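# Carry the drink-carton tray from desk to counter

## Task

Move the tray holding three drink cartons off the desk and onto the counter so that its entire bottom rests on the counter, with all three cartons upright on the tray. Then release it and back away. The result must hold without the robot supporting it, and the robot must not topple or be left tilted.

## Robot and tools

ROBOT. A Rainbow Robotics RB-Y1 in a physics simulation. It has a two-wheel differential base with two rear casters (0.66 m long, 0.58 m wide, front edge 0.10 m ahead of the wheel axle), a folding torso whose lower 'leg' bends at ankle, knee and hip, two seven-joint arms with parallel grippers, and a pan/tilt head. Cameras: head_camera (896x504 px), left_wrist_camera and right_wrist_camera (644x364 px). A loose object may occasionally get a brief shove from outside.

FRAMES. Base frame: origin on the floor under the middle of the drive axle, x forward, y left, z up. The state gives chest (a spine point 0.08 m under the shoulders), left_hand and right_hand in this frame. A hand point sits between its finger pads; the fingers extend along its -z and close along its x. Printed hand positions can be inaccurate, worse when reaching far. The odometry frame is where the base frame was at scene start. base_odometry integrates wheel rotation only, so wheel slip shows up as travel; heading is positive to the left, -3.142 to 3.142.

execute_actions. Arguments: actions (a list holding one action, or empty to just get state and images) and cameras (list of head_camera, left_wrist_camera, right_wrist_camera or all; omitted or null gives all, [] gives none). An action may contain:
- base: exactly one relative command from the base's current spot. translate_m: straight drive in metres, forward positive, -3 to 3. rotate_rad: turn in place in radians, left (counter-clockwise seen from above) positive, -3.2 to 3.2. No sideways motion.
- joints: a map of joint name to absolute target (radians; grippers in metres of pad opening). One map covers both arms, torso and head.
- speeds: per-action caps, translate_m 0.05 to 0.4 m/s, rotate_rad 0.1 to 1.509 rad/s (maxima are the defaults).
- min_time_s: 0.1 to 8, a floor on how long each arm and head motion takes.
All parts start at once and may finish separately. An action lasts at most 15 s; a base move needing more than 8.667 s is rejected. Unknown keys or out-of-range numbers reject the whole call. Joints left out may still be driving toward earlier targets. If a result reports a stop, any later motion, wait or finished_scene calls in the same reply are skipped.

JOINT RANGES AND SIGNS. torso_squat_rad 0 to 1.2 (bigger lowers the chest, level); torso_shift_rad -0.3 to 0.6 (positive pushes hips forward); torso_pitch_rad -0.2 to 1.4 (positive leans forward); torso_yaw_rad -1.5 to 1.5 (positive left). Also required: squat+shift <= 1.52; squat-shift+pitch <= 1.57; shift+0.5 pitch-0.4 squat <= 0.7; shift+0.3 pitch-0.5 squat <= 0.39, otherwise the torso stops short with off_target. Arms (left_ and right_ prefixes): shoulder_pitch -2.356 to 2.356 (0 hanging, negative raises forward); shoulder_roll left 0 to 3.141, right -3.141 to 0 (away from the body lifts outward); shoulder_yaw -2.094 to 2.094; elbow -2.617 to 0.01 (negative bends); forearm_roll -3.141 to 3.141; wrist_pitch -1.57 to 1.919 (negative tips hand forward); hand_roll -2.705 to 2.705; gripper_m 0 to 0.1. For both arms, positive yaw and roll values rotate to the left / counter-clockwise. head_pan_rad -0.523 to 0.523 (positive left), head_tilt_rad -0.35 to 1.57 (positive down). Tolerance for done: 0.02 rad, grippers 0.004 m. Top speeds: arm joints 1 rad/s (wrist-end joints 1.5), head 1.5, squat and pitch 0.3, shift 0.15, yaw 0.6, grippers 0.1 m/s. To grip, command an opening at least 0.005 m narrower than the object; off_target is then expected.

RESULTS. pictures lists the image order. base_status and joint_status per motion: done (for the base, only that the wheels turned the commanded amount), off_target (resting short, maybe still pushing), limit_stop_at_<name>, limit_stop_at_own_body (body guard stopped it before contact), contact_stop (hit something firm), time_out, stopped_with_arm (torso halted because an arm hit), not_followed, limit_stop_at_motor_heat. After a stop a joint keeps its current position as the target. A contact_stop, time_out or stopped_with_arm halts its whole group: the torso joints, or all seven joints of one arm. 'joint command not followed' plus a 'cause:' line means a self-collision check blocked an arm's targets (the gripper still moves); those targets may be retried until fixed. on_its_own describes uncommanded parts; 'held at' is a target, not a position. joint_positions and a Motor temperatures line per arm follow; MOTOR HOT warns from 65 °C, and at 80 °C an OVER-TEMPERATURE FAULT brakes the arm and stops everything, after which targets must be resent.

RECOVERY. After a stop, first retreat arms, then torso, each in its own action. If both hands hold one object and the torso contact-stops immediately with nothing blocking, resend every arm joint at its reported position, then retry the torso.

OTHER TOOLS. wait(seconds 0 to 10): no new command, returns state and images. zoom_image(camera, region [x0,y0,x1,y1] pixels of that camera's latest image, at most 504x504). read_manual(section 'licences'): licence text only. finished_scene(scene): ends the current scene for good and says whether the task succeeded.

AVOID. The base keeps driving into furniture and may keep pushing; a bent leg can stick out ahead of the base and, against furniture, can shove the robot backward unseen by odometry. Never let the arms collide or press together. Each arm carries at most 3 kg; heavy loads held far forward can tip the robot. Contact torque reaching a joint's limit (shoulders 60.9, elbows 31.3, wrist joints 21.7 N m, load included) freezes the robot 10 s. Avoid drops, slips, slams and hard pushes.

Each tool is called after "Emit:" as a command line: name --argument value for each argument, lists and objects as JSON in quotes; but a table of rows of numbers goes row by row, as --pt "numbers of a row", without its own name.

## Session

Emit:
execute_actions --actions '[]'

Scene clock: 0.00 s.
Motor temperatures (°C, as the motors report them): left_arm=[27 27 28 30 36 33 33] | right_arm=[31 26 29 30 41 32 30]
base_odometry: x=+0.000 y=+0.000 heading=+0.000 (m, m, rad; odometry frame)
base_status: not commanded
joint_positions: torso_squat_rad=+0.350 torso_shift_rad=-0.001 torso_pitch_rad=+0.000 torso_yaw_rad=-0.001 left_shoulder_pitch_rad=-0.029 left_shoulder_roll_rad=+0.029 left_shoulder_yaw_rad=-0.002 left_elbow_rad=-0.145 left_forearm_roll_rad=-0.022 left_wrist_pitch_rad=+0.046 left_hand_roll_rad=-0.029 left_gripper_m=+0.100 right_shoulder_pitch_rad=+0.001 right_shoulder_roll_rad=-0.011 right_shoulder_yaw_rad=-0.055 right_elbow_rad=-0.124 right_forearm_roll_rad=+0.005 right_wrist_pitch_rad=-0.010 right_hand_roll_rad=+0.034 right_gripper_m=+0.099 head_pan_rad=-0.001 head_tilt_rad=+0.401
joint_status: not commanded
chest: x=-0.2285 y=+0.0002 z=+1.2475 quat_wxyz=(+1.000, +0.000, +0.000, +0.000) (m; base frame)
left_hand: x=-0.1477 y=+0.2418 z=+0.5665 quat_wxyz=(+0.997, +0.016, -0.062, -0.032) (m; base frame)
right_hand: x=-0.1669 y=-0.2315 z=+0.5651 quat_wxyz=(+0.998, -0.009, -0.066, -0.008) (m; base frame)
pictures: head_camera, left_wrist_camera, right_wrist_camera
Images, in order (width x height): head_camera 896x504, left_wrist_camera 644x364, right_wrist_camera 644x364.

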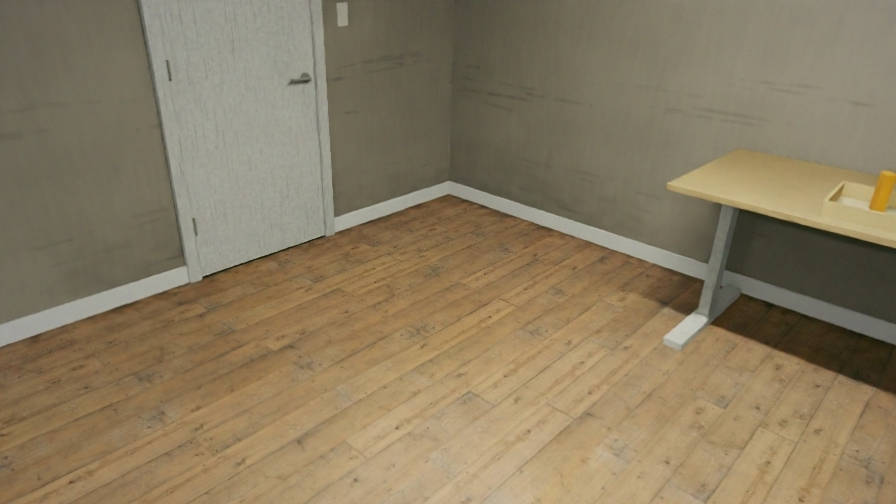

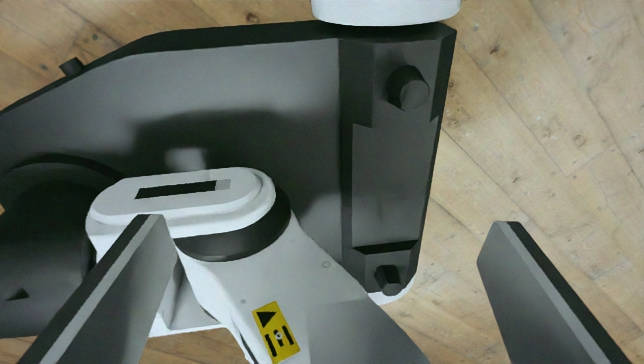

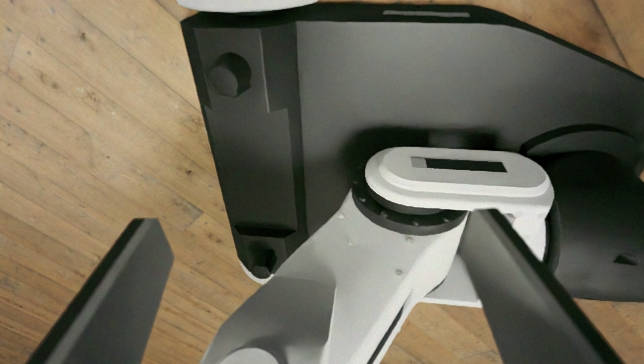

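Emit:
execute_actions --actions '[{"base":{"rotate_rad":-0.8}}]' --cameras '["head_camera"]'

Scene clock: 3.17 s.
Motor temperatures (°C, as the motors report them): left_arm=[27 27 28 30 36 33 33] | right_arm=[31 26 29 30 41 32 30]
base_odometry: x=+0.000 y=+0.000 heading=-0.800 (m, m, rad; odometry frame)
base_status: done
joint_positions: torso_squat_rad=+0.350 torso_shift_rad=-0.001 torso_pitch_rad=+0.000 torso_yaw_rad=-0.001 left_shoulder_pitch_rad=-0.029 left_shoulder_roll_rad=+0.029 left_shoulder_yaw_rad=-0.002 left_elbow_rad=-0.145 left_forearm_roll_rad=-0.022 left_wrist_pitch_rad=+0.046 left_hand_roll_rad=-0.029 left_gripper_m=+0.100 right_shoulder_pitch_rad=+0.001 right_shoulder_roll_rad=-0.011 right_shoulder_yaw_rad=-0.055 right_elbow_rad=-0.124 right_forearm_roll_rad=+0.005 right_wrist_pitch_rad=-0.010 right_hand_roll_rad=+0.034 right_gripper_m=+0.099 head_pan_rad=-0.001 head_tilt_rad=+0.401
joint_status: not commanded
chest: x=-0.2285 y=+0.0003 z=+1.2475 quat_wxyz=(+1.000, +0.000, +0.000, +0.000) (m; base frame)
left_hand: x=-0.1477 y=+0.2418 z=+0.5665 quat_wxyz=(+0.997, +0.016, -0.062, -0.032) (m; base frame)
right_hand: x=-0.1669 y=-0.2315 z=+0.5652 quat_wxyz=(+0.998, -0.009, -0.066, -0.008) (m; base frame)
pictures: head_camera
Images, in order (width x height): head_camera 896x504.

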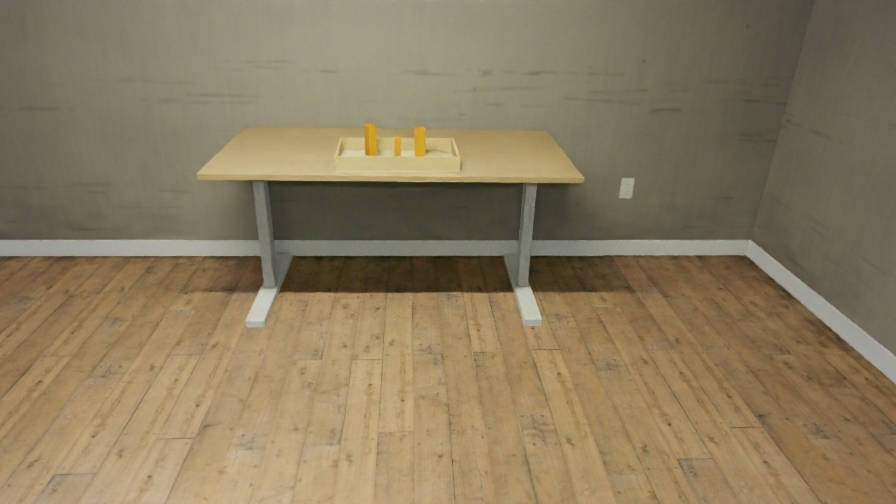

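Emit:
zoom_image --camera "head_camera" --region '[300, 90, 500, 200]'

Region (300, 90, 500, 200) of head_camera's 896x504 image, scaled by 2.520, with more detail than that image has; it fills the top 277 rows of this view, and the rest is white.

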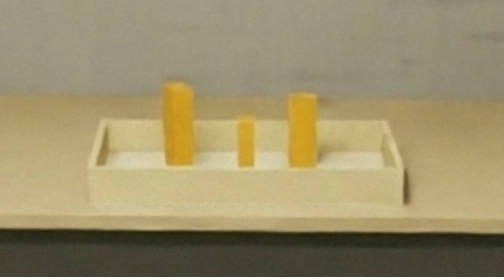

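Emit:
execute_actions --actions '[{"base":{"rotate_rad":0.117},"joints":{"left_shoulder_roll_rad":0.45,"right_shoulder_roll_rad":-0.45,"left_elbow_rad":-0.8,"right_elbow_rad":-0.8,"head_pan_rad":0.52,"head_tilt_rad":0.25}}]' --cameras '[]'

Emit:
execute_actions --actions '[{"base":{"translate_m":0.8},"joints":{"torso_yaw_rad":1.5}}]' --cameras '["head_camera"]'

Scene clock: 7.27 s.
Motor temperatures (°C, as the motors report them): left_arm=[27 27 28 30 36 33 33] | right_arm=[31 26 29 30 41 32 30]
base_odometry: x=+0.000 y=+0.000 heading=-0.683 (m, m, rad; odometry frame)
base_status: done
joint_positions: torso_squat_rad=+0.350 torso_shift_rad=-0.001 torso_pitch_rad=+0.000 torso_yaw_rad=-0.001 left_shoulder_pitch_rad=-0.029 left_shoulder_roll_rad=+0.450 left_shoulder_yaw_rad=-0.002 left_elbow_rad=-0.800 left_forearm_roll_rad=-0.022 left_wrist_pitch_rad=+0.046 left_hand_roll_rad=-0.029 left_gripper_m=+0.100 right_shoulder_pitch_rad=+0.001 right_shoulder_roll_rad=-0.450 right_shoulder_yaw_rad=-0.055 right_elbow_rad=-0.800 right_forearm_roll_rad=+0.005 right_wrist_pitch_rad=-0.010 right_hand_roll_rad=+0.034 right_gripper_m=+0.099 head_pan_rad=+0.520 head_tilt_rad=+0.250
joint_status: all done
chest: x=-0.2286 y=+0.0003 z=+1.2475 quat_wxyz=(+1.000, +0.000, +0.000, +0.000) (m; base frame)
left_hand: x=+0.1410 y=+0.4964 z=+0.7565 quat_wxyz=(+0.899, +0.216, -0.366, -0.107) (m; base frame)
right_hand: x=+0.1302 y=-0.5146 z=+0.7638 quat_wxyz=(+0.892, -0.224, -0.385, +0.081) (m; base frame)
pictures: none
No camera images: the call's "cameras" was empty. Leave "cameras" out to get every camera's image.

Scene clock: 10.77 s.
Motor temperatures (°C, as the motors report them): left_arm=[27 27 28 30 36 33 33] | right_arm=[31 26 29 30 41 32 30]
base_odometry: x=+0.620 y=-0.506 heading=-0.684 (m, m, rad; odometry frame)
base_status: done
joint_positions: torso_squat_rad=+0.350 torso_shift_rad=-0.001 torso_pitch_rad=+0.000 torso_yaw_rad=+1.499 left_shoulder_pitch_rad=-0.029 left_shoulder_roll_rad=+0.450 left_shoulder_yaw_rad=-0.002 left_elbow_rad=-0.800 left_forearm_roll_rad=-0.022 left_wrist_pitch_rad=+0.047 left_hand_roll_rad=-0.029 left_gripper_m=+0.100 right_shoulder_pitch_rad=+0.001 right_shoulder_roll_rad=-0.450 right_shoulder_yaw_rad=-0.055 right_elbow_rad=-0.800 right_forearm_roll_rad=+0.005 right_wrist_pitch_rad=-0.010 right_hand_roll_rad=+0.034 right_gripper_m=+0.099 head_pan_rad=+0.520 head_tilt_rad=+0.250
joint_status: all done
chest: x=-0.2286 y=+0.0002 z=+1.2475 quat_wxyz=(+0.732, +0.000, +0.000, +0.681) (m; base frame)
left_hand: x=-0.6973 y=+0.4037 z=+0.7563 quat_wxyz=(+0.731, +0.408, -0.121, +0.534) (m; base frame)
right_hand: x=+0.3103 y=+0.3215 z=+0.7637 quat_wxyz=(+0.598, +0.099, -0.434, +0.667) (m; base frame)
pictures: head_camera
Images, in order (width x height): head_camera 896x504.

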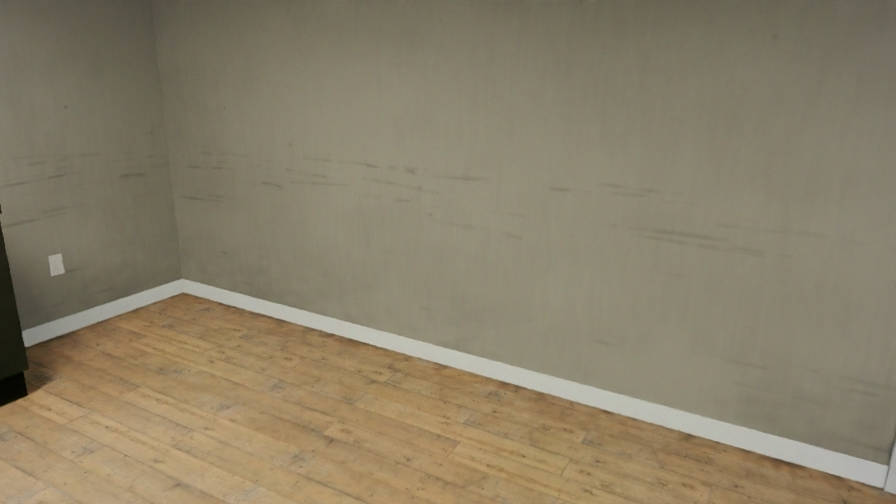

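Emit:
execute_actions --actions '[{"base":{"translate_m":0.91},"joints":{"torso_yaw_rad":0,"head_pan_rad":0,"head_tilt_rad":0.6}}]' --cameras '[]'

Emit:
execute_actions --actions '[{"base":{"rotate_rad":-0.116}}]' --cameras '["head_camera"]'

Scene clock: 16.77 s.
Motor temperatures (°C, as the motors report them): left_arm=[27 27 28 30 36 33 33] | right_arm=[31 26 29 30 41 32 30]
base_odometry: x=+1.325 y=-1.081 heading=-0.686 (m, m, rad; odometry frame)
base_status: done
joint_positions: torso_squat_rad=+0.350 torso_shift_rad=-0.001 torso_pitch_rad=+0.000 torso_yaw_rad=+0.000 left_shoulder_pitch_rad=-0.029 left_shoulder_roll_rad=+0.450 left_shoulder_yaw_rad=-0.002 left_elbow_rad=-0.800 left_forearm_roll_rad=-0.022 left_wrist_pitch_rad=+0.046 left_hand_roll_rad=-0.029 left_gripper_m=+0.100 right_shoulder_pitch_rad=+0.001 right_shoulder_roll_rad=-0.450 right_shoulder_yaw_rad=-0.055 right_elbow_rad=-0.800 right_forearm_roll_rad=+0.005 right_wrist_pitch_rad=-0.010 right_hand_roll_rad=+0.034 right_gripper_m=+0.099 head_pan_rad=+0.000 head_tilt_rad=+0.600
joint_status: all done
chest: x=-0.2285 y=+0.0002 z=+1.2475 quat_wxyz=(+1.000, +0.000, +0.000, +0.000) (m; base frame)
left_hand: x=+0.1408 y=+0.4966 z=+0.7565 quat_wxyz=(+0.899, +0.216, -0.366, -0.107) (m; base frame)
right_hand: x=+0.1303 y=-0.5144 z=+0.7636 quat_wxyz=(+0.892, -0.223, -0.385, +0.081) (m; base frame)
pictures: none
No camera images: the call's "cameras" was empty. Leave "cameras" out to get every camera's image.

Scene clock: 18.07 s.
Motor temperatures (°C, as the motors report them): left_arm=[27 27 28 30 36 33 33] | right_arm=[31 26 29 30 41 32 30]
base_odometry: x=+1.325 y=-1.082 heading=-0.801 (m, m, rad; odometry frame)
base_status: done
joint_positions: torso_squat_rad=+0.350 torso_shift_rad=-0.001 torso_pitch_rad=+0.000 torso_yaw_rad=+0.000 left_shoulder_pitch_rad=-0.029 left_shoulder_roll_rad=+0.450 left_shoulder_yaw_rad=-0.002 left_elbow_rad=-0.800 left_forearm_roll_rad=-0.022 left_wrist_pitch_rad=+0.046 left_hand_roll_rad=-0.029 left_gripper_m=+0.100 right_shoulder_pitch_rad=+0.001 right_shoulder_roll_rad=-0.450 right_shoulder_yaw_rad=-0.055 right_elbow_rad=-0.800 right_forearm_roll_rad=+0.005 right_wrist_pitch_rad=-0.010 right_hand_roll_rad=+0.034 right_gripper_m=+0.099 head_pan_rad=+0.000 head_tilt_rad=+0.600
joint_status: not commanded
chest: x=-0.2285 y=+0.0003 z=+1.2475 quat_wxyz=(+1.000, +0.000, +0.000, +0.000) (m; base frame)
left_hand: x=+0.1407 y=+0.4966 z=+0.7564 quat_wxyz=(+0.899, +0.216, -0.366, -0.107) (m; base frame)
right_hand: x=+0.1304 y=-0.5143 z=+0.7637 quat_wxyz=(+0.892, -0.223, -0.385, +0.081) (m; base frame)
pictures: head_camera
Images, in order (width x height): head_camera 896x504.

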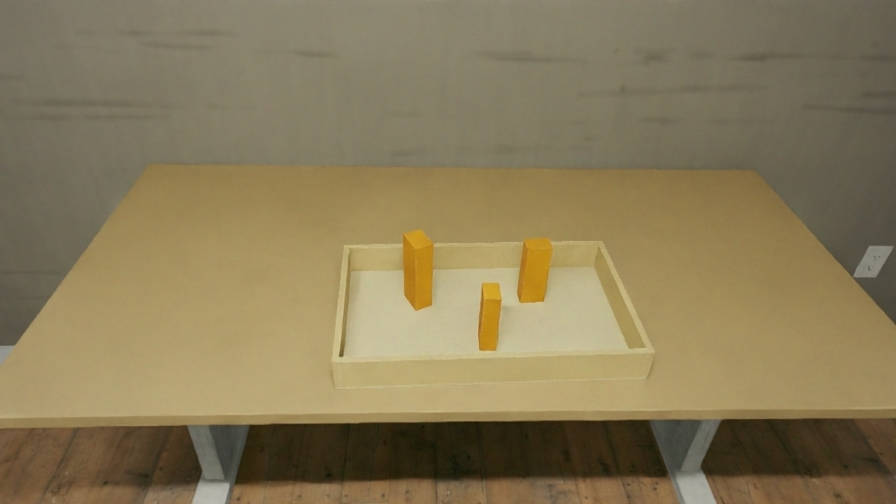

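Emit:
zoom_image --camera "head_camera" --region '[310, 210, 680, 440]'

Emit:
zoom_image --camera "head_camera" --region '[0, 140, 448, 504]'

Emit:
zoom_image --camera "head_camera" --region '[448, 140, 896, 504]'

Region (310, 210, 680, 440) of head_camera's 896x504 image, scaled by 1.362, with more detail than that image has; it fills the top 313 rows of this view, and the rest is white.

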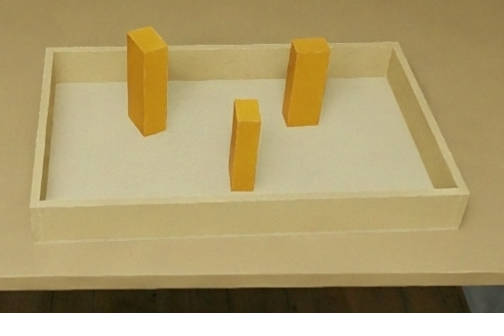

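Region (0, 140, 448, 504) of head_camera's 896x504 image, scaled by 1.125, with more detail than that image has; it fills the top 410 rows of this view, and the rest is white.

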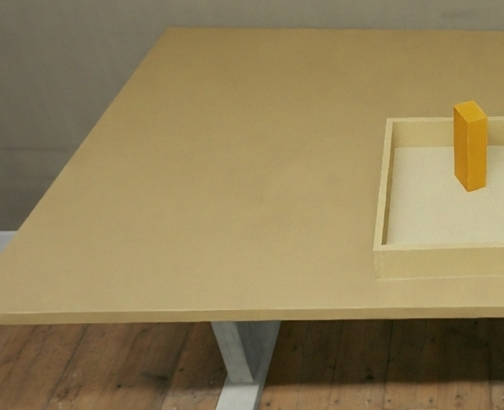

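Region (448, 140, 896, 504) of head_camera's 896x504 image, scaled by 1.125, with more detail than that image has; it fills the top 410 rows of this view, and the rest is white.

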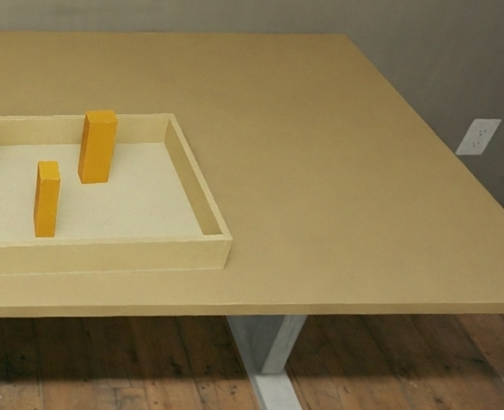

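Emit:
execute_actions --actions '[{"base":{"rotate_rad":-0.203},"joints":{"left_shoulder_pitch_rad":-0.845,"left_shoulder_roll_rad":0.141,"left_shoulder_yaw_rad":0.285,"left_elbow_rad":-1.165,"left_forearm_roll_rad":0,"left_wrist_pitch_rad":1.737,"left_hand_roll_rad":-1.61,"right_shoulder_pitch_rad":-0.845,"right_shoulder_roll_rad":-0.141,"right_shoulder_yaw_rad":-0.285,"right_elbow_rad":-1.165,"right_forearm_roll_rad":0,"right_wrist_pitch_rad":1.737,"right_hand_roll_rad":1.61,"head_tilt_rad":0.9}}]' --cameras '["head_camera"]'

Scene clock: 24.00 s.
Motor temperatures (°C, as the motors report them): left_arm=[27 27 28 30 36 33 33] | right_arm=[31 26 29 30 41 32 30]
base_odometry: x=+1.325 y=-1.081 heading=-1.004 (m, m, rad; odometry frame)
base_status: done
joint_positions: torso_squat_rad=+0.350 torso_shift_rad=-0.001 torso_pitch_rad=+0.000 torso_yaw_rad=+0.000 left_shoulder_pitch_rad=-0.845 left_shoulder_roll_rad=+0.141 left_shoulder_yaw_rad=+0.285 left_elbow_rad=-1.165 left_forearm_roll_rad=+0.000 left_wrist_pitch_rad=+1.737 left_hand_roll_rad=-1.610 left_gripper_m=+0.100 right_shoulder_pitch_rad=-0.845 right_shoulder_roll_rad=-0.141 right_shoulder_yaw_rad=-0.285 right_elbow_rad=-1.165 right_forearm_roll_rad=+0.000 right_wrist_pitch_rad=+1.737 right_hand_roll_rad=+1.610 right_gripper_m=+0.099 head_pan_rad=+0.000 head_tilt_rad=+0.900
joint_status: all done
chest: x=-0.2286 y=+0.0003 z=+1.2475 quat_wxyz=(+1.000, +0.000, +0.000, +0.000) (m; base frame)
left_hand: x=+0.2980 y=+0.2404 z=+1.0139 quat_wxyz=(+0.701, +0.091, -0.085, -0.702) (m; base frame)
right_hand: x=+0.2982 y=-0.2399 z=+1.0144 quat_wxyz=(+0.701, -0.092, -0.085, +0.702) (m; base frame)
pictures: head_camera
Images, in order (width x height): head_camera 896x504.

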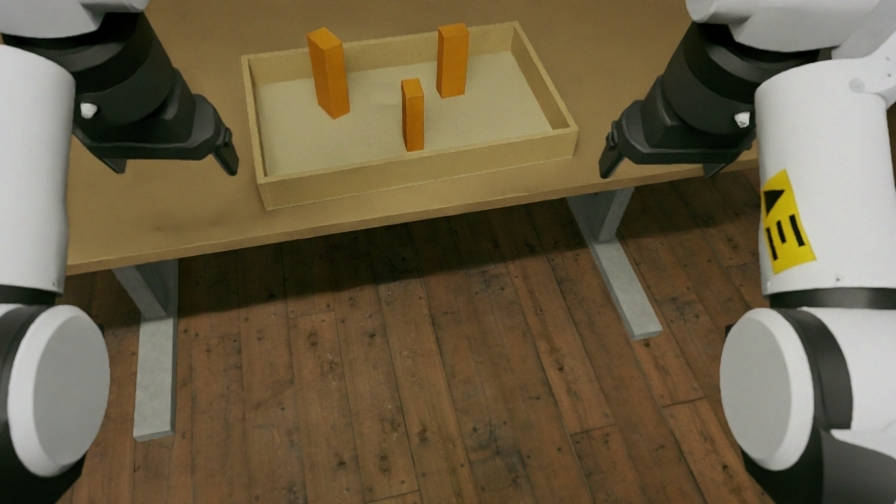

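Emit:
execute_actions --actions '[{"base":{"translate_m":0.396}}]' --cameras '[]'

Emit:
execute_actions --actions '[{"base":{"rotate_rad":0.258},"joints":{"head_tilt_rad":1.05,"torso_squat_rad":0.5}}]'

Scene clock: 26.83 s.
Motor temperatures (°C, as the motors report them): left_arm=[27 27 28 30 36 33 33] | right_arm=[31 26 29 30 41 32 30]
base_odometry: x=+1.537 y=-1.416 heading=-1.004 (m, m, rad; odometry frame)
base_status: done
joint_positions: torso_squat_rad=+0.350 torso_shift_rad=-0.001 torso_pitch_rad=+0.000 torso_yaw_rad=+0.000 left_shoulder_pitch_rad=-0.845 left_shoulder_roll_rad=+0.141 left_shoulder_yaw_rad=+0.285 left_elbow_rad=-1.165 left_forearm_roll_rad=+0.000 left_wrist_pitch_rad=+1.737 left_hand_roll_rad=-1.610 left_gripper_m=+0.100 right_shoulder_pitch_rad=-0.845 right_shoulder_roll_rad=-0.141 right_shoulder_yaw_rad=-0.285 right_elbow_rad=-1.165 right_forearm_roll_rad=+0.000 right_wrist_pitch_rad=+1.737 right_hand_roll_rad=+1.610 right_gripper_m=+0.099 head_pan_rad=+0.000 head_tilt_rad=+0.900
joint_status: not commanded
chest: x=-0.2285 y=+0.0003 z=+1.2475 quat_wxyz=(+1.000, +0.000, +0.000, +0.000) (m; base frame)
left_hand: x=+0.2980 y=+0.2404 z=+1.0138 quat_wxyz=(+0.701, +0.091, -0.084, -0.702) (m; base frame)
right_hand: x=+0.2982 y=-0.2399 z=+1.0142 quat_wxyz=(+0.701, -0.092, -0.085, +0.702) (m; base frame)
pictures: none
No camera images: the call's "cameras" was empty. Leave "cameras" out to get every camera's image.

Scene clock: 28.57 s.
Motor temperatures (°C, as the motors report them): left_arm=[27 27 28 30 36 33 33] | right_arm=[31 26 29 30 41 32 30]
base_odometry: x=+1.538 y=-1.416 heading=-0.746 (m, m, rad; odometry frame)
base_status: done
joint_positions: torso_squat_rad=+0.500 torso_shift_rad=-0.001 torso_pitch_rad=+0.000 torso_yaw_rad=+0.000 left_shoulder_pitch_rad=-0.845 left_shoulder_roll_rad=+0.141 left_shoulder_yaw_rad=+0.285 left_elbow_rad=-1.165 left_forearm_roll_rad=+0.000 left_wrist_pitch_rad=+1.737 left_hand_roll_rad=-1.610 left_gripper_m=+0.100 right_shoulder_pitch_rad=-0.845 right_shoulder_roll_rad=-0.141 right_shoulder_yaw_rad=-0.285 right_elbow_rad=-1.165 right_forearm_roll_rad=+0.000 right_wrist_pitch_rad=+1.737 right_hand_roll_rad=+1.610 right_gripper_m=+0.099 head_pan_rad=+0.000 head_tilt_rad=+1.050
joint_status: all done
chest: x=-0.2286 y=+0.0003 z=+1.2042 quat_wxyz=(+1.000, +0.000, +0.000, +0.000) (m; base frame)
left_hand: x=+0.2979 y=+0.2404 z=+0.9706 quat_wxyz=(+0.701, +0.091, -0.085, -0.702) (m; base frame)
right_hand: x=+0.2982 y=-0.2399 z=+0.9711 quat_wxyz=(+0.701, -0.092, -0.085, +0.702) (m; base frame)
pictures: head_camera, left_wrist_camera, right_wrist_camera
Images, in order (width x height): head_camera 896x504, left_wrist_camera 644x364, right_wrist_camera 644x364.

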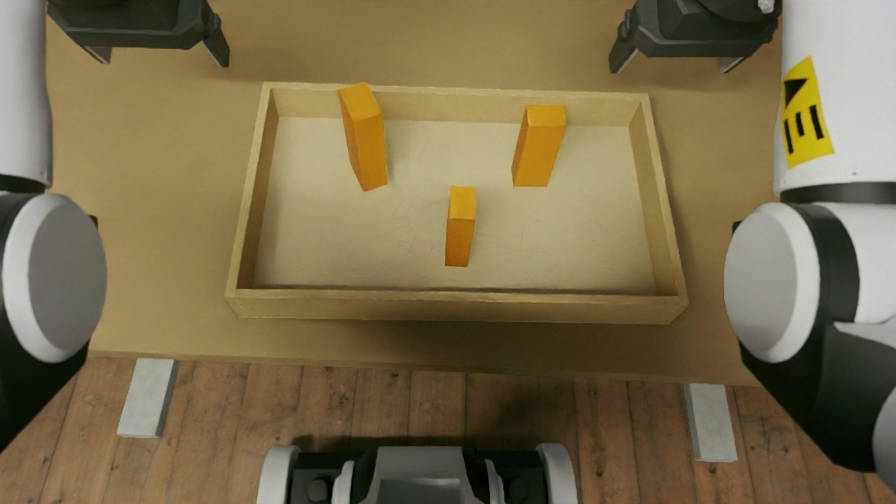

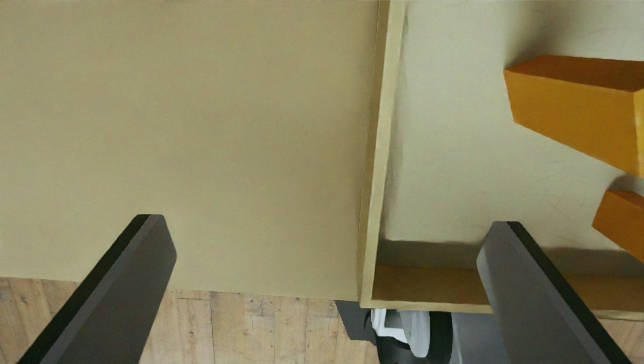

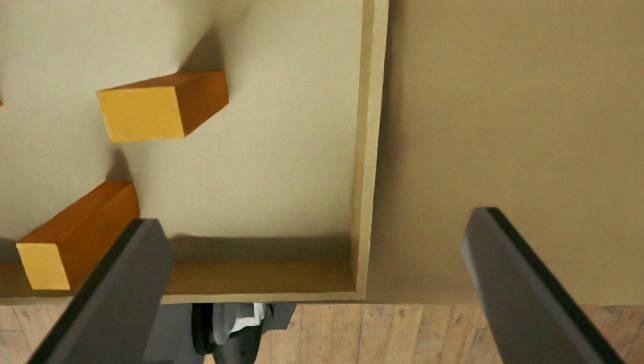

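Emit:
execute_actions --actions '[{"joints":{"left_shoulder_pitch_rad":-0.86,"left_shoulder_roll_rad":0.0885,"left_shoulder_yaw_rad":0.238,"left_hand_roll_rad":-1.534,"right_shoulder_pitch_rad":-0.8285,"right_shoulder_roll_rad":-0.1926,"right_shoulder_yaw_rad":-0.332,"right_hand_roll_rad":1.686,"torso_squat_rad":0.77,"head_tilt_rad":0.95,"left_gripper_m":0.08,"right_gripper_m":0.08}}]'

Scene clock: 31.77 s.
Motor temperatures (°C, as the motors report them): left_arm=[27 27 28 30 36 33 33] | right_arm=[31 26 29 30 41 32 30]
base_odometry: x=+1.538 y=-1.416 heading=-0.746 (m, m, rad; odometry frame)
base_status: not commanded
joint_positions: torso_squat_rad=+0.770 torso_shift_rad=-0.001 torso_pitch_rad=+0.000 torso_yaw_rad=+0.000 left_shoulder_pitch_rad=-0.860 left_shoulder_roll_rad=+0.088 left_shoulder_yaw_rad=+0.238 left_elbow_rad=-1.165 left_forearm_roll_rad=+0.000 left_wrist_pitch_rad=+1.737 left_hand_roll_rad=-1.534 left_gripper_m=+0.080 right_shoulder_pitch_rad=-0.829 right_shoulder_roll_rad=-0.193 right_shoulder_yaw_rad=-0.332 right_elbow_rad=-1.165 right_forearm_roll_rad=+0.000 right_wrist_pitch_rad=+1.737 right_hand_roll_rad=+1.686 right_gripper_m=+0.080 head_pan_rad=+0.000 head_tilt_rad=+0.950
joint_status: all done
chest: x=-0.2285 y=+0.0002 z=+1.0925 quat_wxyz=(+1.000, +0.000, +0.000, +0.000) (m; base frame)
left_hand: x=+0.2982 y=+0.2012 z=+0.8591 quat_wxyz=(+0.702, +0.085, -0.092, -0.701) (m; base frame)
right_hand: x=+0.2954 y=-0.2788 z=+0.8594 quat_wxyz=(+0.700, -0.098, -0.078, +0.703) (m; base frame)
pictures: head_camera, left_wrist_camera, right_wrist_camera
Images, in order (width x height): head_camera 896x504, left_wrist_camera 644x364, right_wrist_camera 644x364.

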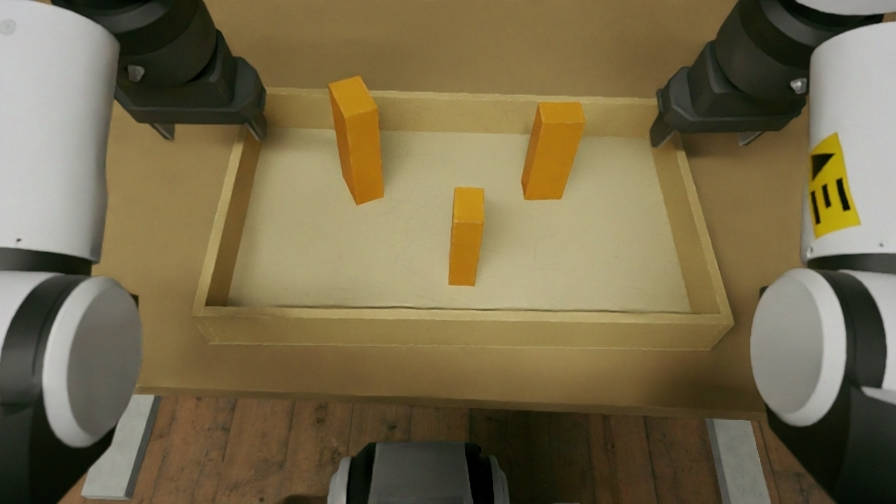

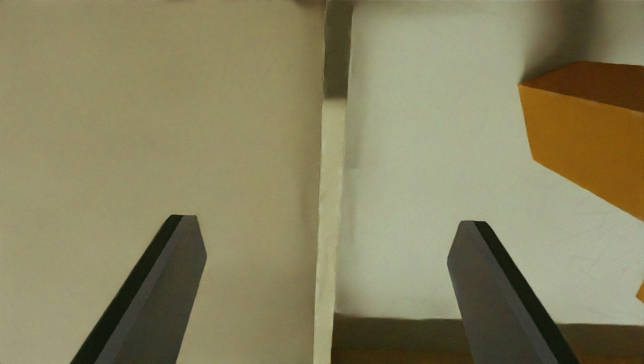

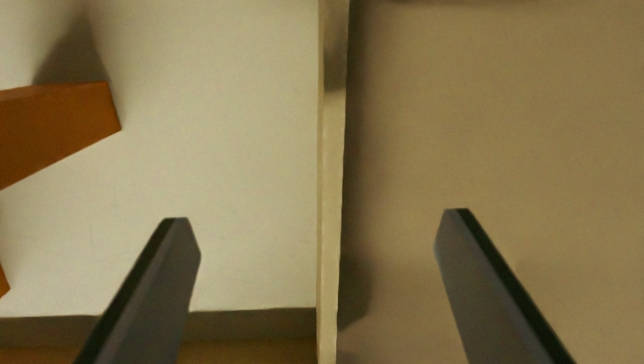

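Emit:
execute_actions --actions '[{"joints":{"right_shoulder_pitch_rad":-0.826,"right_shoulder_roll_rad":-0.1996,"right_shoulder_yaw_rad":-0.338,"right_hand_roll_rad":1.696,"torso_squat_rad":0.88,"head_tilt_rad":0.9,"left_gripper_m":0.05,"right_gripper_m":0.05}}]'

Scene clock: 33.30 s.
Motor temperatures (°C, as the motors report them): left_arm=[27 27 28 30 36 33 33] | right_arm=[31 26 29 30 41 32 30]
base_odometry: x=+1.538 y=-1.416 heading=-0.746 (m, m, rad; odometry frame)
base_status: not commanded
joint_positions: torso_squat_rad=+0.880 torso_shift_rad=-0.001 torso_pitch_rad=+0.000 torso_yaw_rad=+0.000 left_shoulder_pitch_rad=-0.860 left_shoulder_roll_rad=+0.088 left_shoulder_yaw_rad=+0.238 left_elbow_rad=-1.165 left_forearm_roll_rad=+0.000 left_wrist_pitch_rad=+1.737 left_hand_roll_rad=-1.534 left_gripper_m=+0.050 right_shoulder_pitch_rad=-0.826 right_shoulder_roll_rad=-0.200 right_shoulder_yaw_rad=-0.338 right_elbow_rad=-1.165 right_forearm_roll_rad=+0.000 right_wrist_pitch_rad=+1.737 right_hand_roll_rad=+1.696 right_gripper_m=+0.050 head_pan_rad=+0.000 head_tilt_rad=+0.900
joint_status: all done
chest: x=-0.2284 y=+0.0002 z=+1.0359 quat_wxyz=(+1.000, +0.000, +0.000, +0.000) (m; base frame)
left_hand: x=+0.2983 y=+0.2012 z=+0.8026 quat_wxyz=(+0.702, +0.085, -0.092, -0.701) (m; base frame)
right_hand: x=+0.2948 y=-0.2840 z=+0.8029 quat_wxyz=(+0.700, -0.099, -0.077, +0.703) (m; base frame)
pictures: head_camera, left_wrist_camera, right_wrist_camera
Images, in order (width x height): head_camera 896x504, left_wrist_camera 644x364, right_wrist_camera 644x364.

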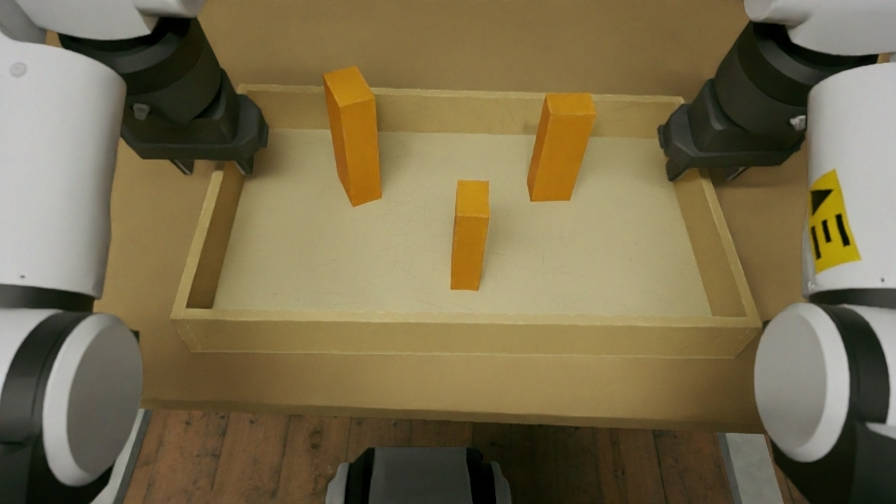

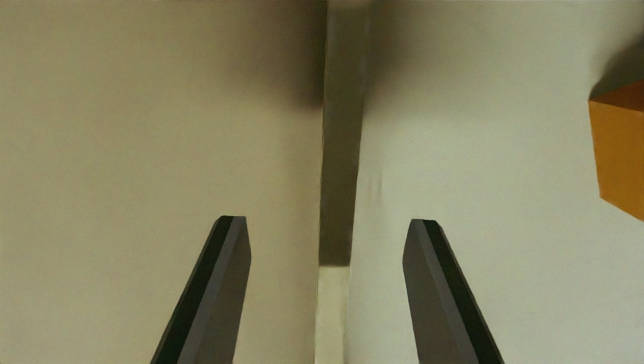

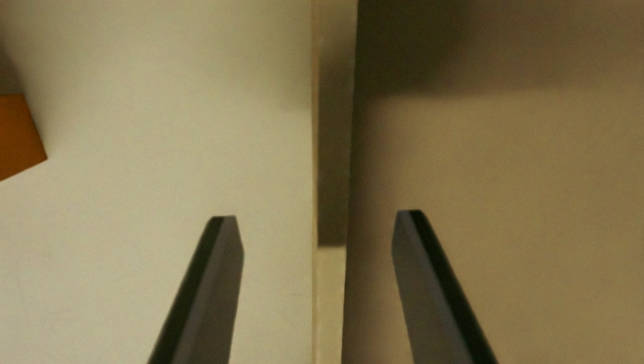

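Emit:
zoom_image --camera "head_camera" --region '[130, 70, 330, 250]'

Emit:
zoom_image --camera "head_camera" --region '[620, 70, 820, 250]'

Region (130, 70, 330, 250) of head_camera's 896x504 image, scaled by 2.520, with more detail than that image has; it fills the top 454 rows of this view, and the rest is white.

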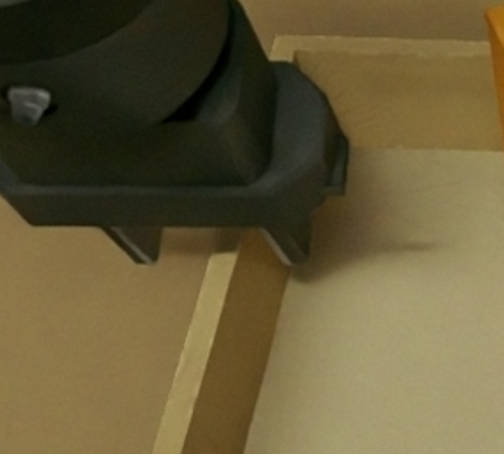

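Region (620, 70, 820, 250) of head_camera's 896x504 image, scaled by 2.520, with more detail than that image has; it fills the top 454 rows of this view, and the rest is white.

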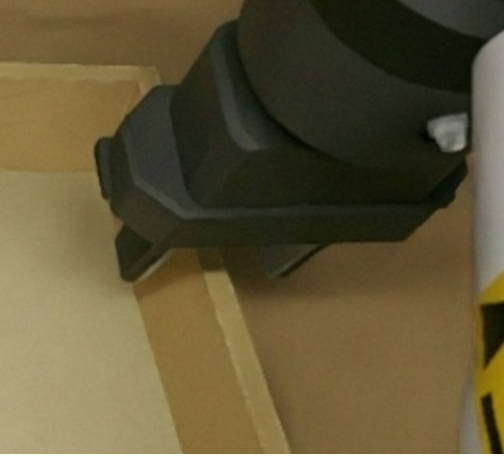

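Emit:
execute_actions --actions '[{"base":{"translate_m":-0.015},"joints":{"torso_squat_rad":0.935}}]'

Scene clock: 41.27 s.
Motor temperatures (°C, as the motors report them): left_arm=[27 27 28 30 36 33 33] | right_arm=[31 26 29 30 41 32 30]
base_odometry: x=+1.527 y=-1.405 heading=-0.746 (m, m, rad; odometry frame)
base_status: done
joint_positions: torso_squat_rad=+0.935 torso_shift_rad=-0.001 torso_pitch_rad=+0.000 torso_yaw_rad=+0.000 left_shoulder_pitch_rad=-0.860 left_shoulder_roll_rad=+0.088 left_shoulder_yaw_rad=+0.238 left_elbow_rad=-1.165 left_forearm_roll_rad=+0.000 left_wrist_pitch_rad=+1.737 left_hand_roll_rad=-1.534 left_gripper_m=+0.050 right_shoulder_pitch_rad=-0.826 right_shoulder_roll_rad=-0.200 right_shoulder_yaw_rad=-0.338 right_elbow_rad=-1.165 right_forearm_roll_rad=+0.000 right_wrist_pitch_rad=+1.737 right_hand_roll_rad=+1.696 right_gripper_m=+0.050 head_pan_rad=+0.000 head_tilt_rad=+0.900
joint_status: all done
chest: x=-0.2284 y=+0.0002 z=+1.0056 quat_wxyz=(+1.000, +0.000, +0.000, +0.000) (m; base frame)
left_hand: x=+0.2983 y=+0.2012 z=+0.7723 quat_wxyz=(+0.702, +0.085, -0.092, -0.701) (m; base frame)
right_hand: x=+0.2948 y=-0.2840 z=+0.7725 quat_wxyz=(+0.700, -0.099, -0.077, +0.703) (m; base frame)
pictures: head_camera, left_wrist_camera, right_wrist_camera
Images, in order (width x height): head_camera 896x504, left_wrist_camera 644x364, right_wrist_camera 644x364.

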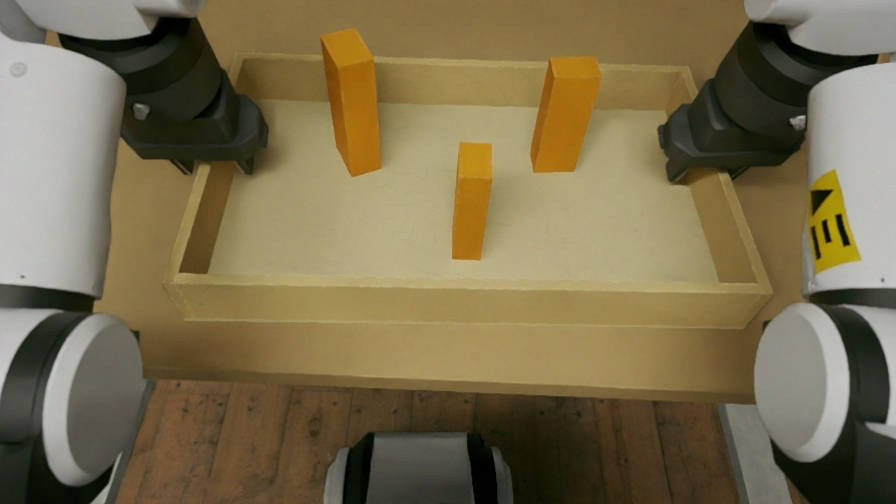

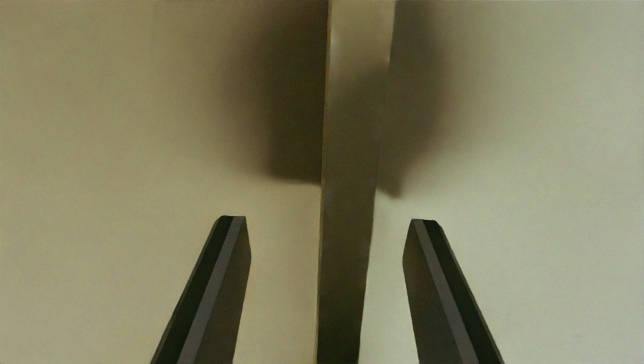

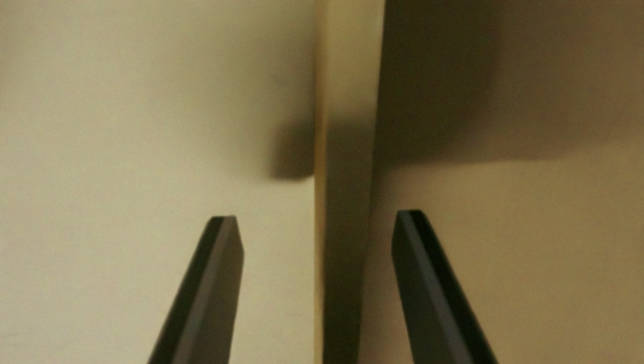

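Emit:
execute_actions --actions '[{"joints":{"torso_squat_rad":0.948,"torso_yaw_rad":-0.009,"left_gripper_m":0.03,"right_gripper_m":0.03}}]'

Scene clock: 42.30 s.
Motor temperatures (°C, as the motors report them): left_arm=[27 27 28 30 36 33 33] | right_arm=[31 26 29 30 41 32 30]
base_odometry: x=+1.527 y=-1.405 heading=-0.746 (m, m, rad; odometry frame)
base_status: not commanded
joint_positions: torso_squat_rad=+0.948 torso_shift_rad=-0.001 torso_pitch_rad=+0.000 torso_yaw_rad=-0.009 left_shoulder_pitch_rad=-0.860 left_shoulder_roll_rad=+0.088 left_shoulder_yaw_rad=+0.238 left_elbow_rad=-1.165 left_forearm_roll_rad=+0.000 left_wrist_pitch_rad=+1.737 left_hand_roll_rad=-1.534 left_gripper_m=+0.030 right_shoulder_pitch_rad=-0.826 right_shoulder_roll_rad=-0.200 right_shoulder_yaw_rad=-0.338 right_elbow_rad=-1.165 right_forearm_roll_rad=+0.000 right_wrist_pitch_rad=+1.737 right_hand_roll_rad=+1.696 right_gripper_m=+0.030 head_pan_rad=+0.000 head_tilt_rad=+0.900
joint_status: all done
chest: x=-0.2284 y=+0.0002 z=+0.9983 quat_wxyz=(+1.000, +0.000, +0.000, -0.004) (m; base frame)
left_hand: x=+0.3001 y=+0.1965 z=+0.7649 quat_wxyz=(+0.699, +0.084, -0.092, -0.704) (m; base frame)
right_hand: x=+0.2923 y=-0.2887 z=+0.7651 quat_wxyz=(+0.703, -0.099, -0.076, +0.700) (m; base frame)
pictures: head_camera, left_wrist_camera, right_wrist_camera
Images, in order (width x height): head_camera 896x504, left_wrist_camera 644x364, right_wrist_camera 644x364.

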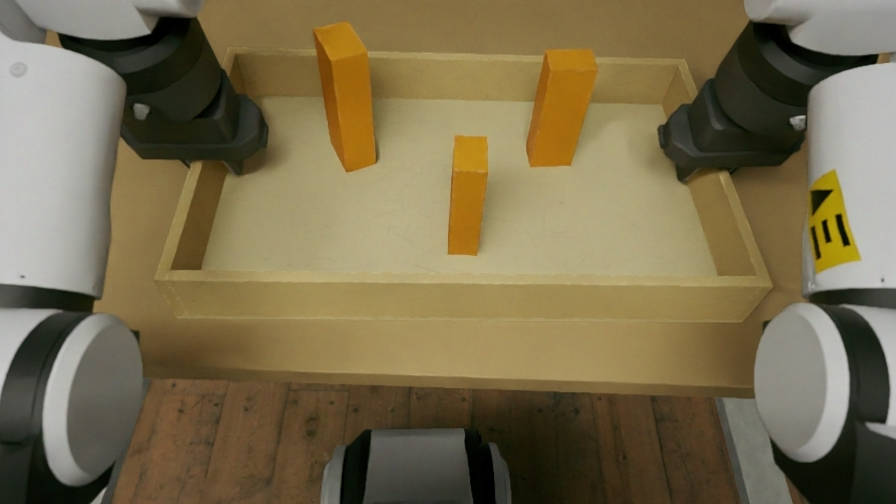

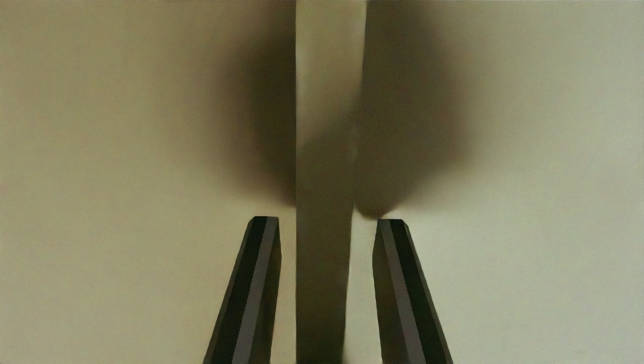

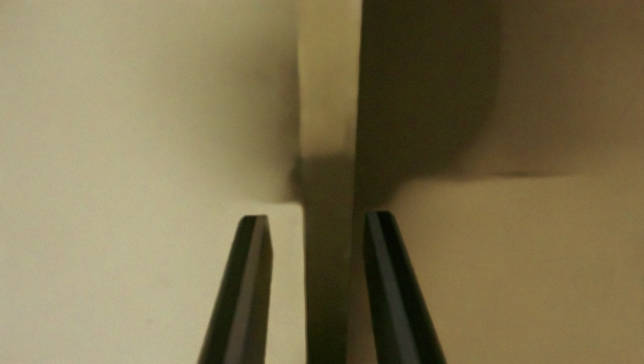

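Emit:
execute_actions --actions '[{"joints":{"left_gripper_m":0.0,"right_gripper_m":0.0}}]'

Scene clock: 43.23 s.
Motor temperatures (°C, as the motors report them): left_arm=[27 27 28 30 36 33 33] | right_arm=[31 26 29 30 41 32 30]
base_odometry: x=+1.527 y=-1.405 heading=-0.746 (m, m, rad; odometry frame)
base_status: not commanded
joint_positions: torso_squat_rad=+0.948 torso_shift_rad=-0.001 torso_pitch_rad=+0.000 torso_yaw_rad=-0.009 left_shoulder_pitch_rad=-0.859 left_shoulder_roll_rad=+0.090 left_shoulder_yaw_rad=+0.238 left_elbow_rad=-1.165 left_forearm_roll_rad=-0.001 left_wrist_pitch_rad=+1.737 left_hand_roll_rad=-1.534 left_gripper_m=+0.010 right_shoulder_pitch_rad=-0.826 right_shoulder_roll_rad=-0.201 right_shoulder_yaw_rad=-0.338 right_elbow_rad=-1.165 right_forearm_roll_rad=+0.000 right_wrist_pitch_rad=+1.737 right_hand_roll_rad=+1.696 right_gripper_m=+0.009 head_pan_rad=+0.000 head_tilt_rad=+0.900
joint_status: left_gripper_m off_target (ended at +0.010, target +0.000); right_gripper_m off_target (ended at +0.009, target +0.000)
chest: x=-0.2284 y=+0.0002 z=+0.9983 quat_wxyz=(+1.000, +0.000, +0.000, -0.004) (m; base frame)
left_hand: x=+0.3001 y=+0.1974 z=+0.7649 quat_wxyz=(+0.699, +0.085, -0.091, -0.704) (m; base frame)
right_hand: x=+0.2922 y=-0.2895 z=+0.7652 quat_wxyz=(+0.704, -0.099, -0.076, +0.699) (m; base frame)
pictures: head_camera, left_wrist_camera, right_wrist_camera
Images, in order (width x height): head_camera 896x504, left_wrist_camera 644x364, right_wrist_camera 644x364.

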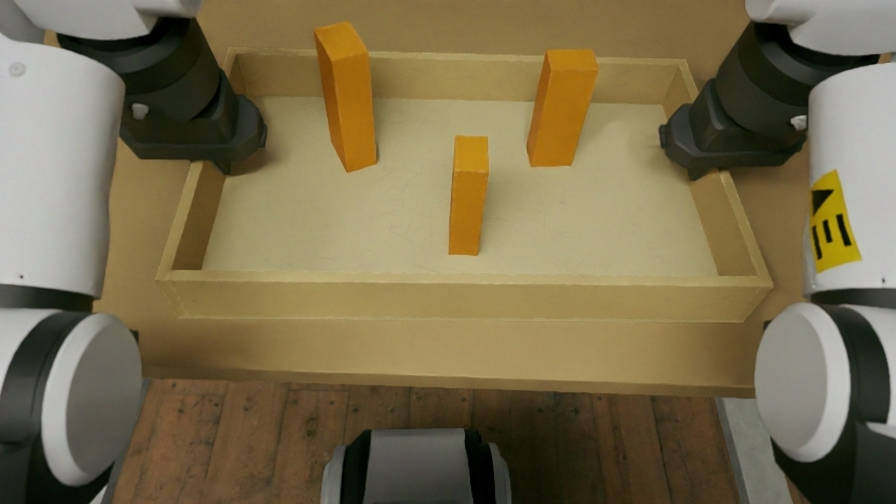

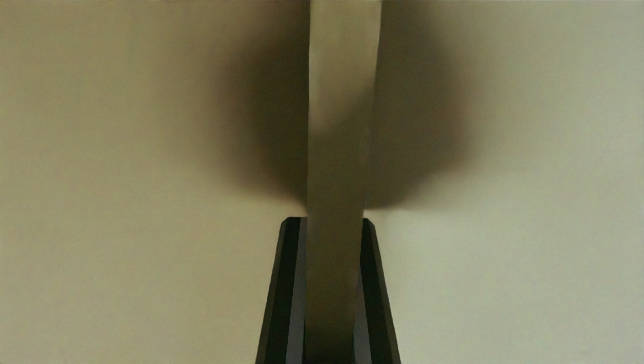

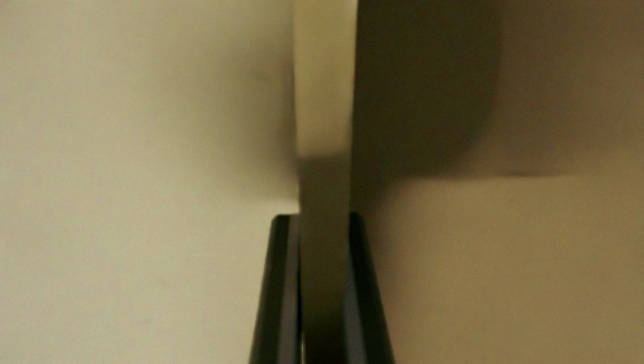

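Emit:
execute_actions --actions '[{"joints":{"torso_squat_rad":0.85,"left_shoulder_roll_rad":0.090,"right_shoulder_roll_rad":-0.2015}}]' --cameras '["head_camera"]'

Scene clock: 44.47 s.
Motor temperatures (°C, as the motors report them): left_arm=[27 27 28 30 36 33 33] | right_arm=[31 26 29 30 41 32 30]
base_odometry: x=+1.527 y=-1.405 heading=-0.746 (m, m, rad; odometry frame)
base_status: not commanded
joint_positions: torso_squat_rad=+0.850 torso_shift_rad=-0.001 torso_pitch_rad=+0.000 torso_yaw_rad=-0.009 left_shoulder_pitch_rad=-0.858 left_shoulder_roll_rad=+0.090 left_shoulder_yaw_rad=+0.238 left_elbow_rad=-1.164 left_forearm_roll_rad=+0.000 left_wrist_pitch_rad=+1.737 left_hand_roll_rad=-1.534 left_gripper_m=+0.010 right_shoulder_pitch_rad=-0.826 right_shoulder_roll_rad=-0.202 right_shoulder_yaw_rad=-0.338 right_elbow_rad=-1.165 right_forearm_roll_rad=+0.000 right_wrist_pitch_rad=+1.737 right_hand_roll_rad=+1.696 right_gripper_m=+0.009 head_pan_rad=+0.000 head_tilt_rad=+0.900
joint_status: all done
chest: x=-0.2281 y=+0.0002 z=+1.0519 quat_wxyz=(+1.000, +0.000, +0.000, -0.004) (m; base frame)
left_hand: x=+0.2999 y=+0.1978 z=+0.8177 quat_wxyz=(+0.699, +0.084, -0.091, -0.704) (m; base frame)
right_hand: x=+0.2923 y=-0.2900 z=+0.8186 quat_wxyz=(+0.704, -0.099, -0.075, +0.699) (m; base frame)
pictures: head_camera
Images, in order (width x height): head_camera 896x504.

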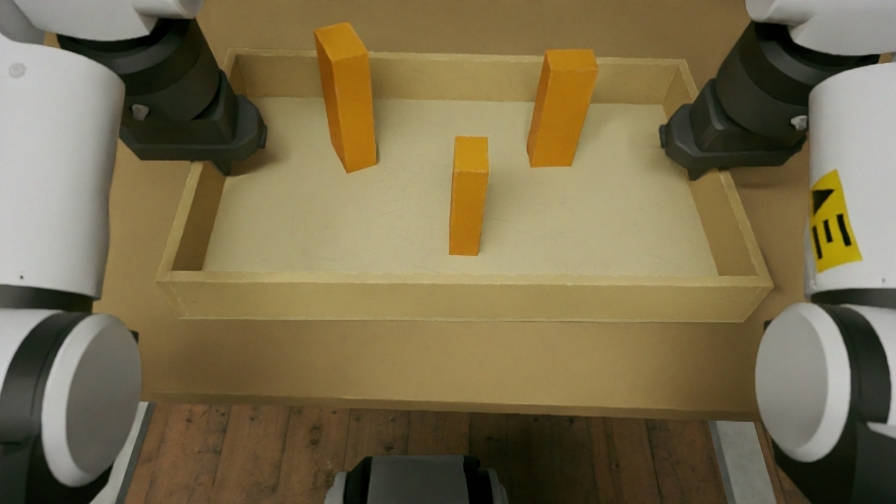

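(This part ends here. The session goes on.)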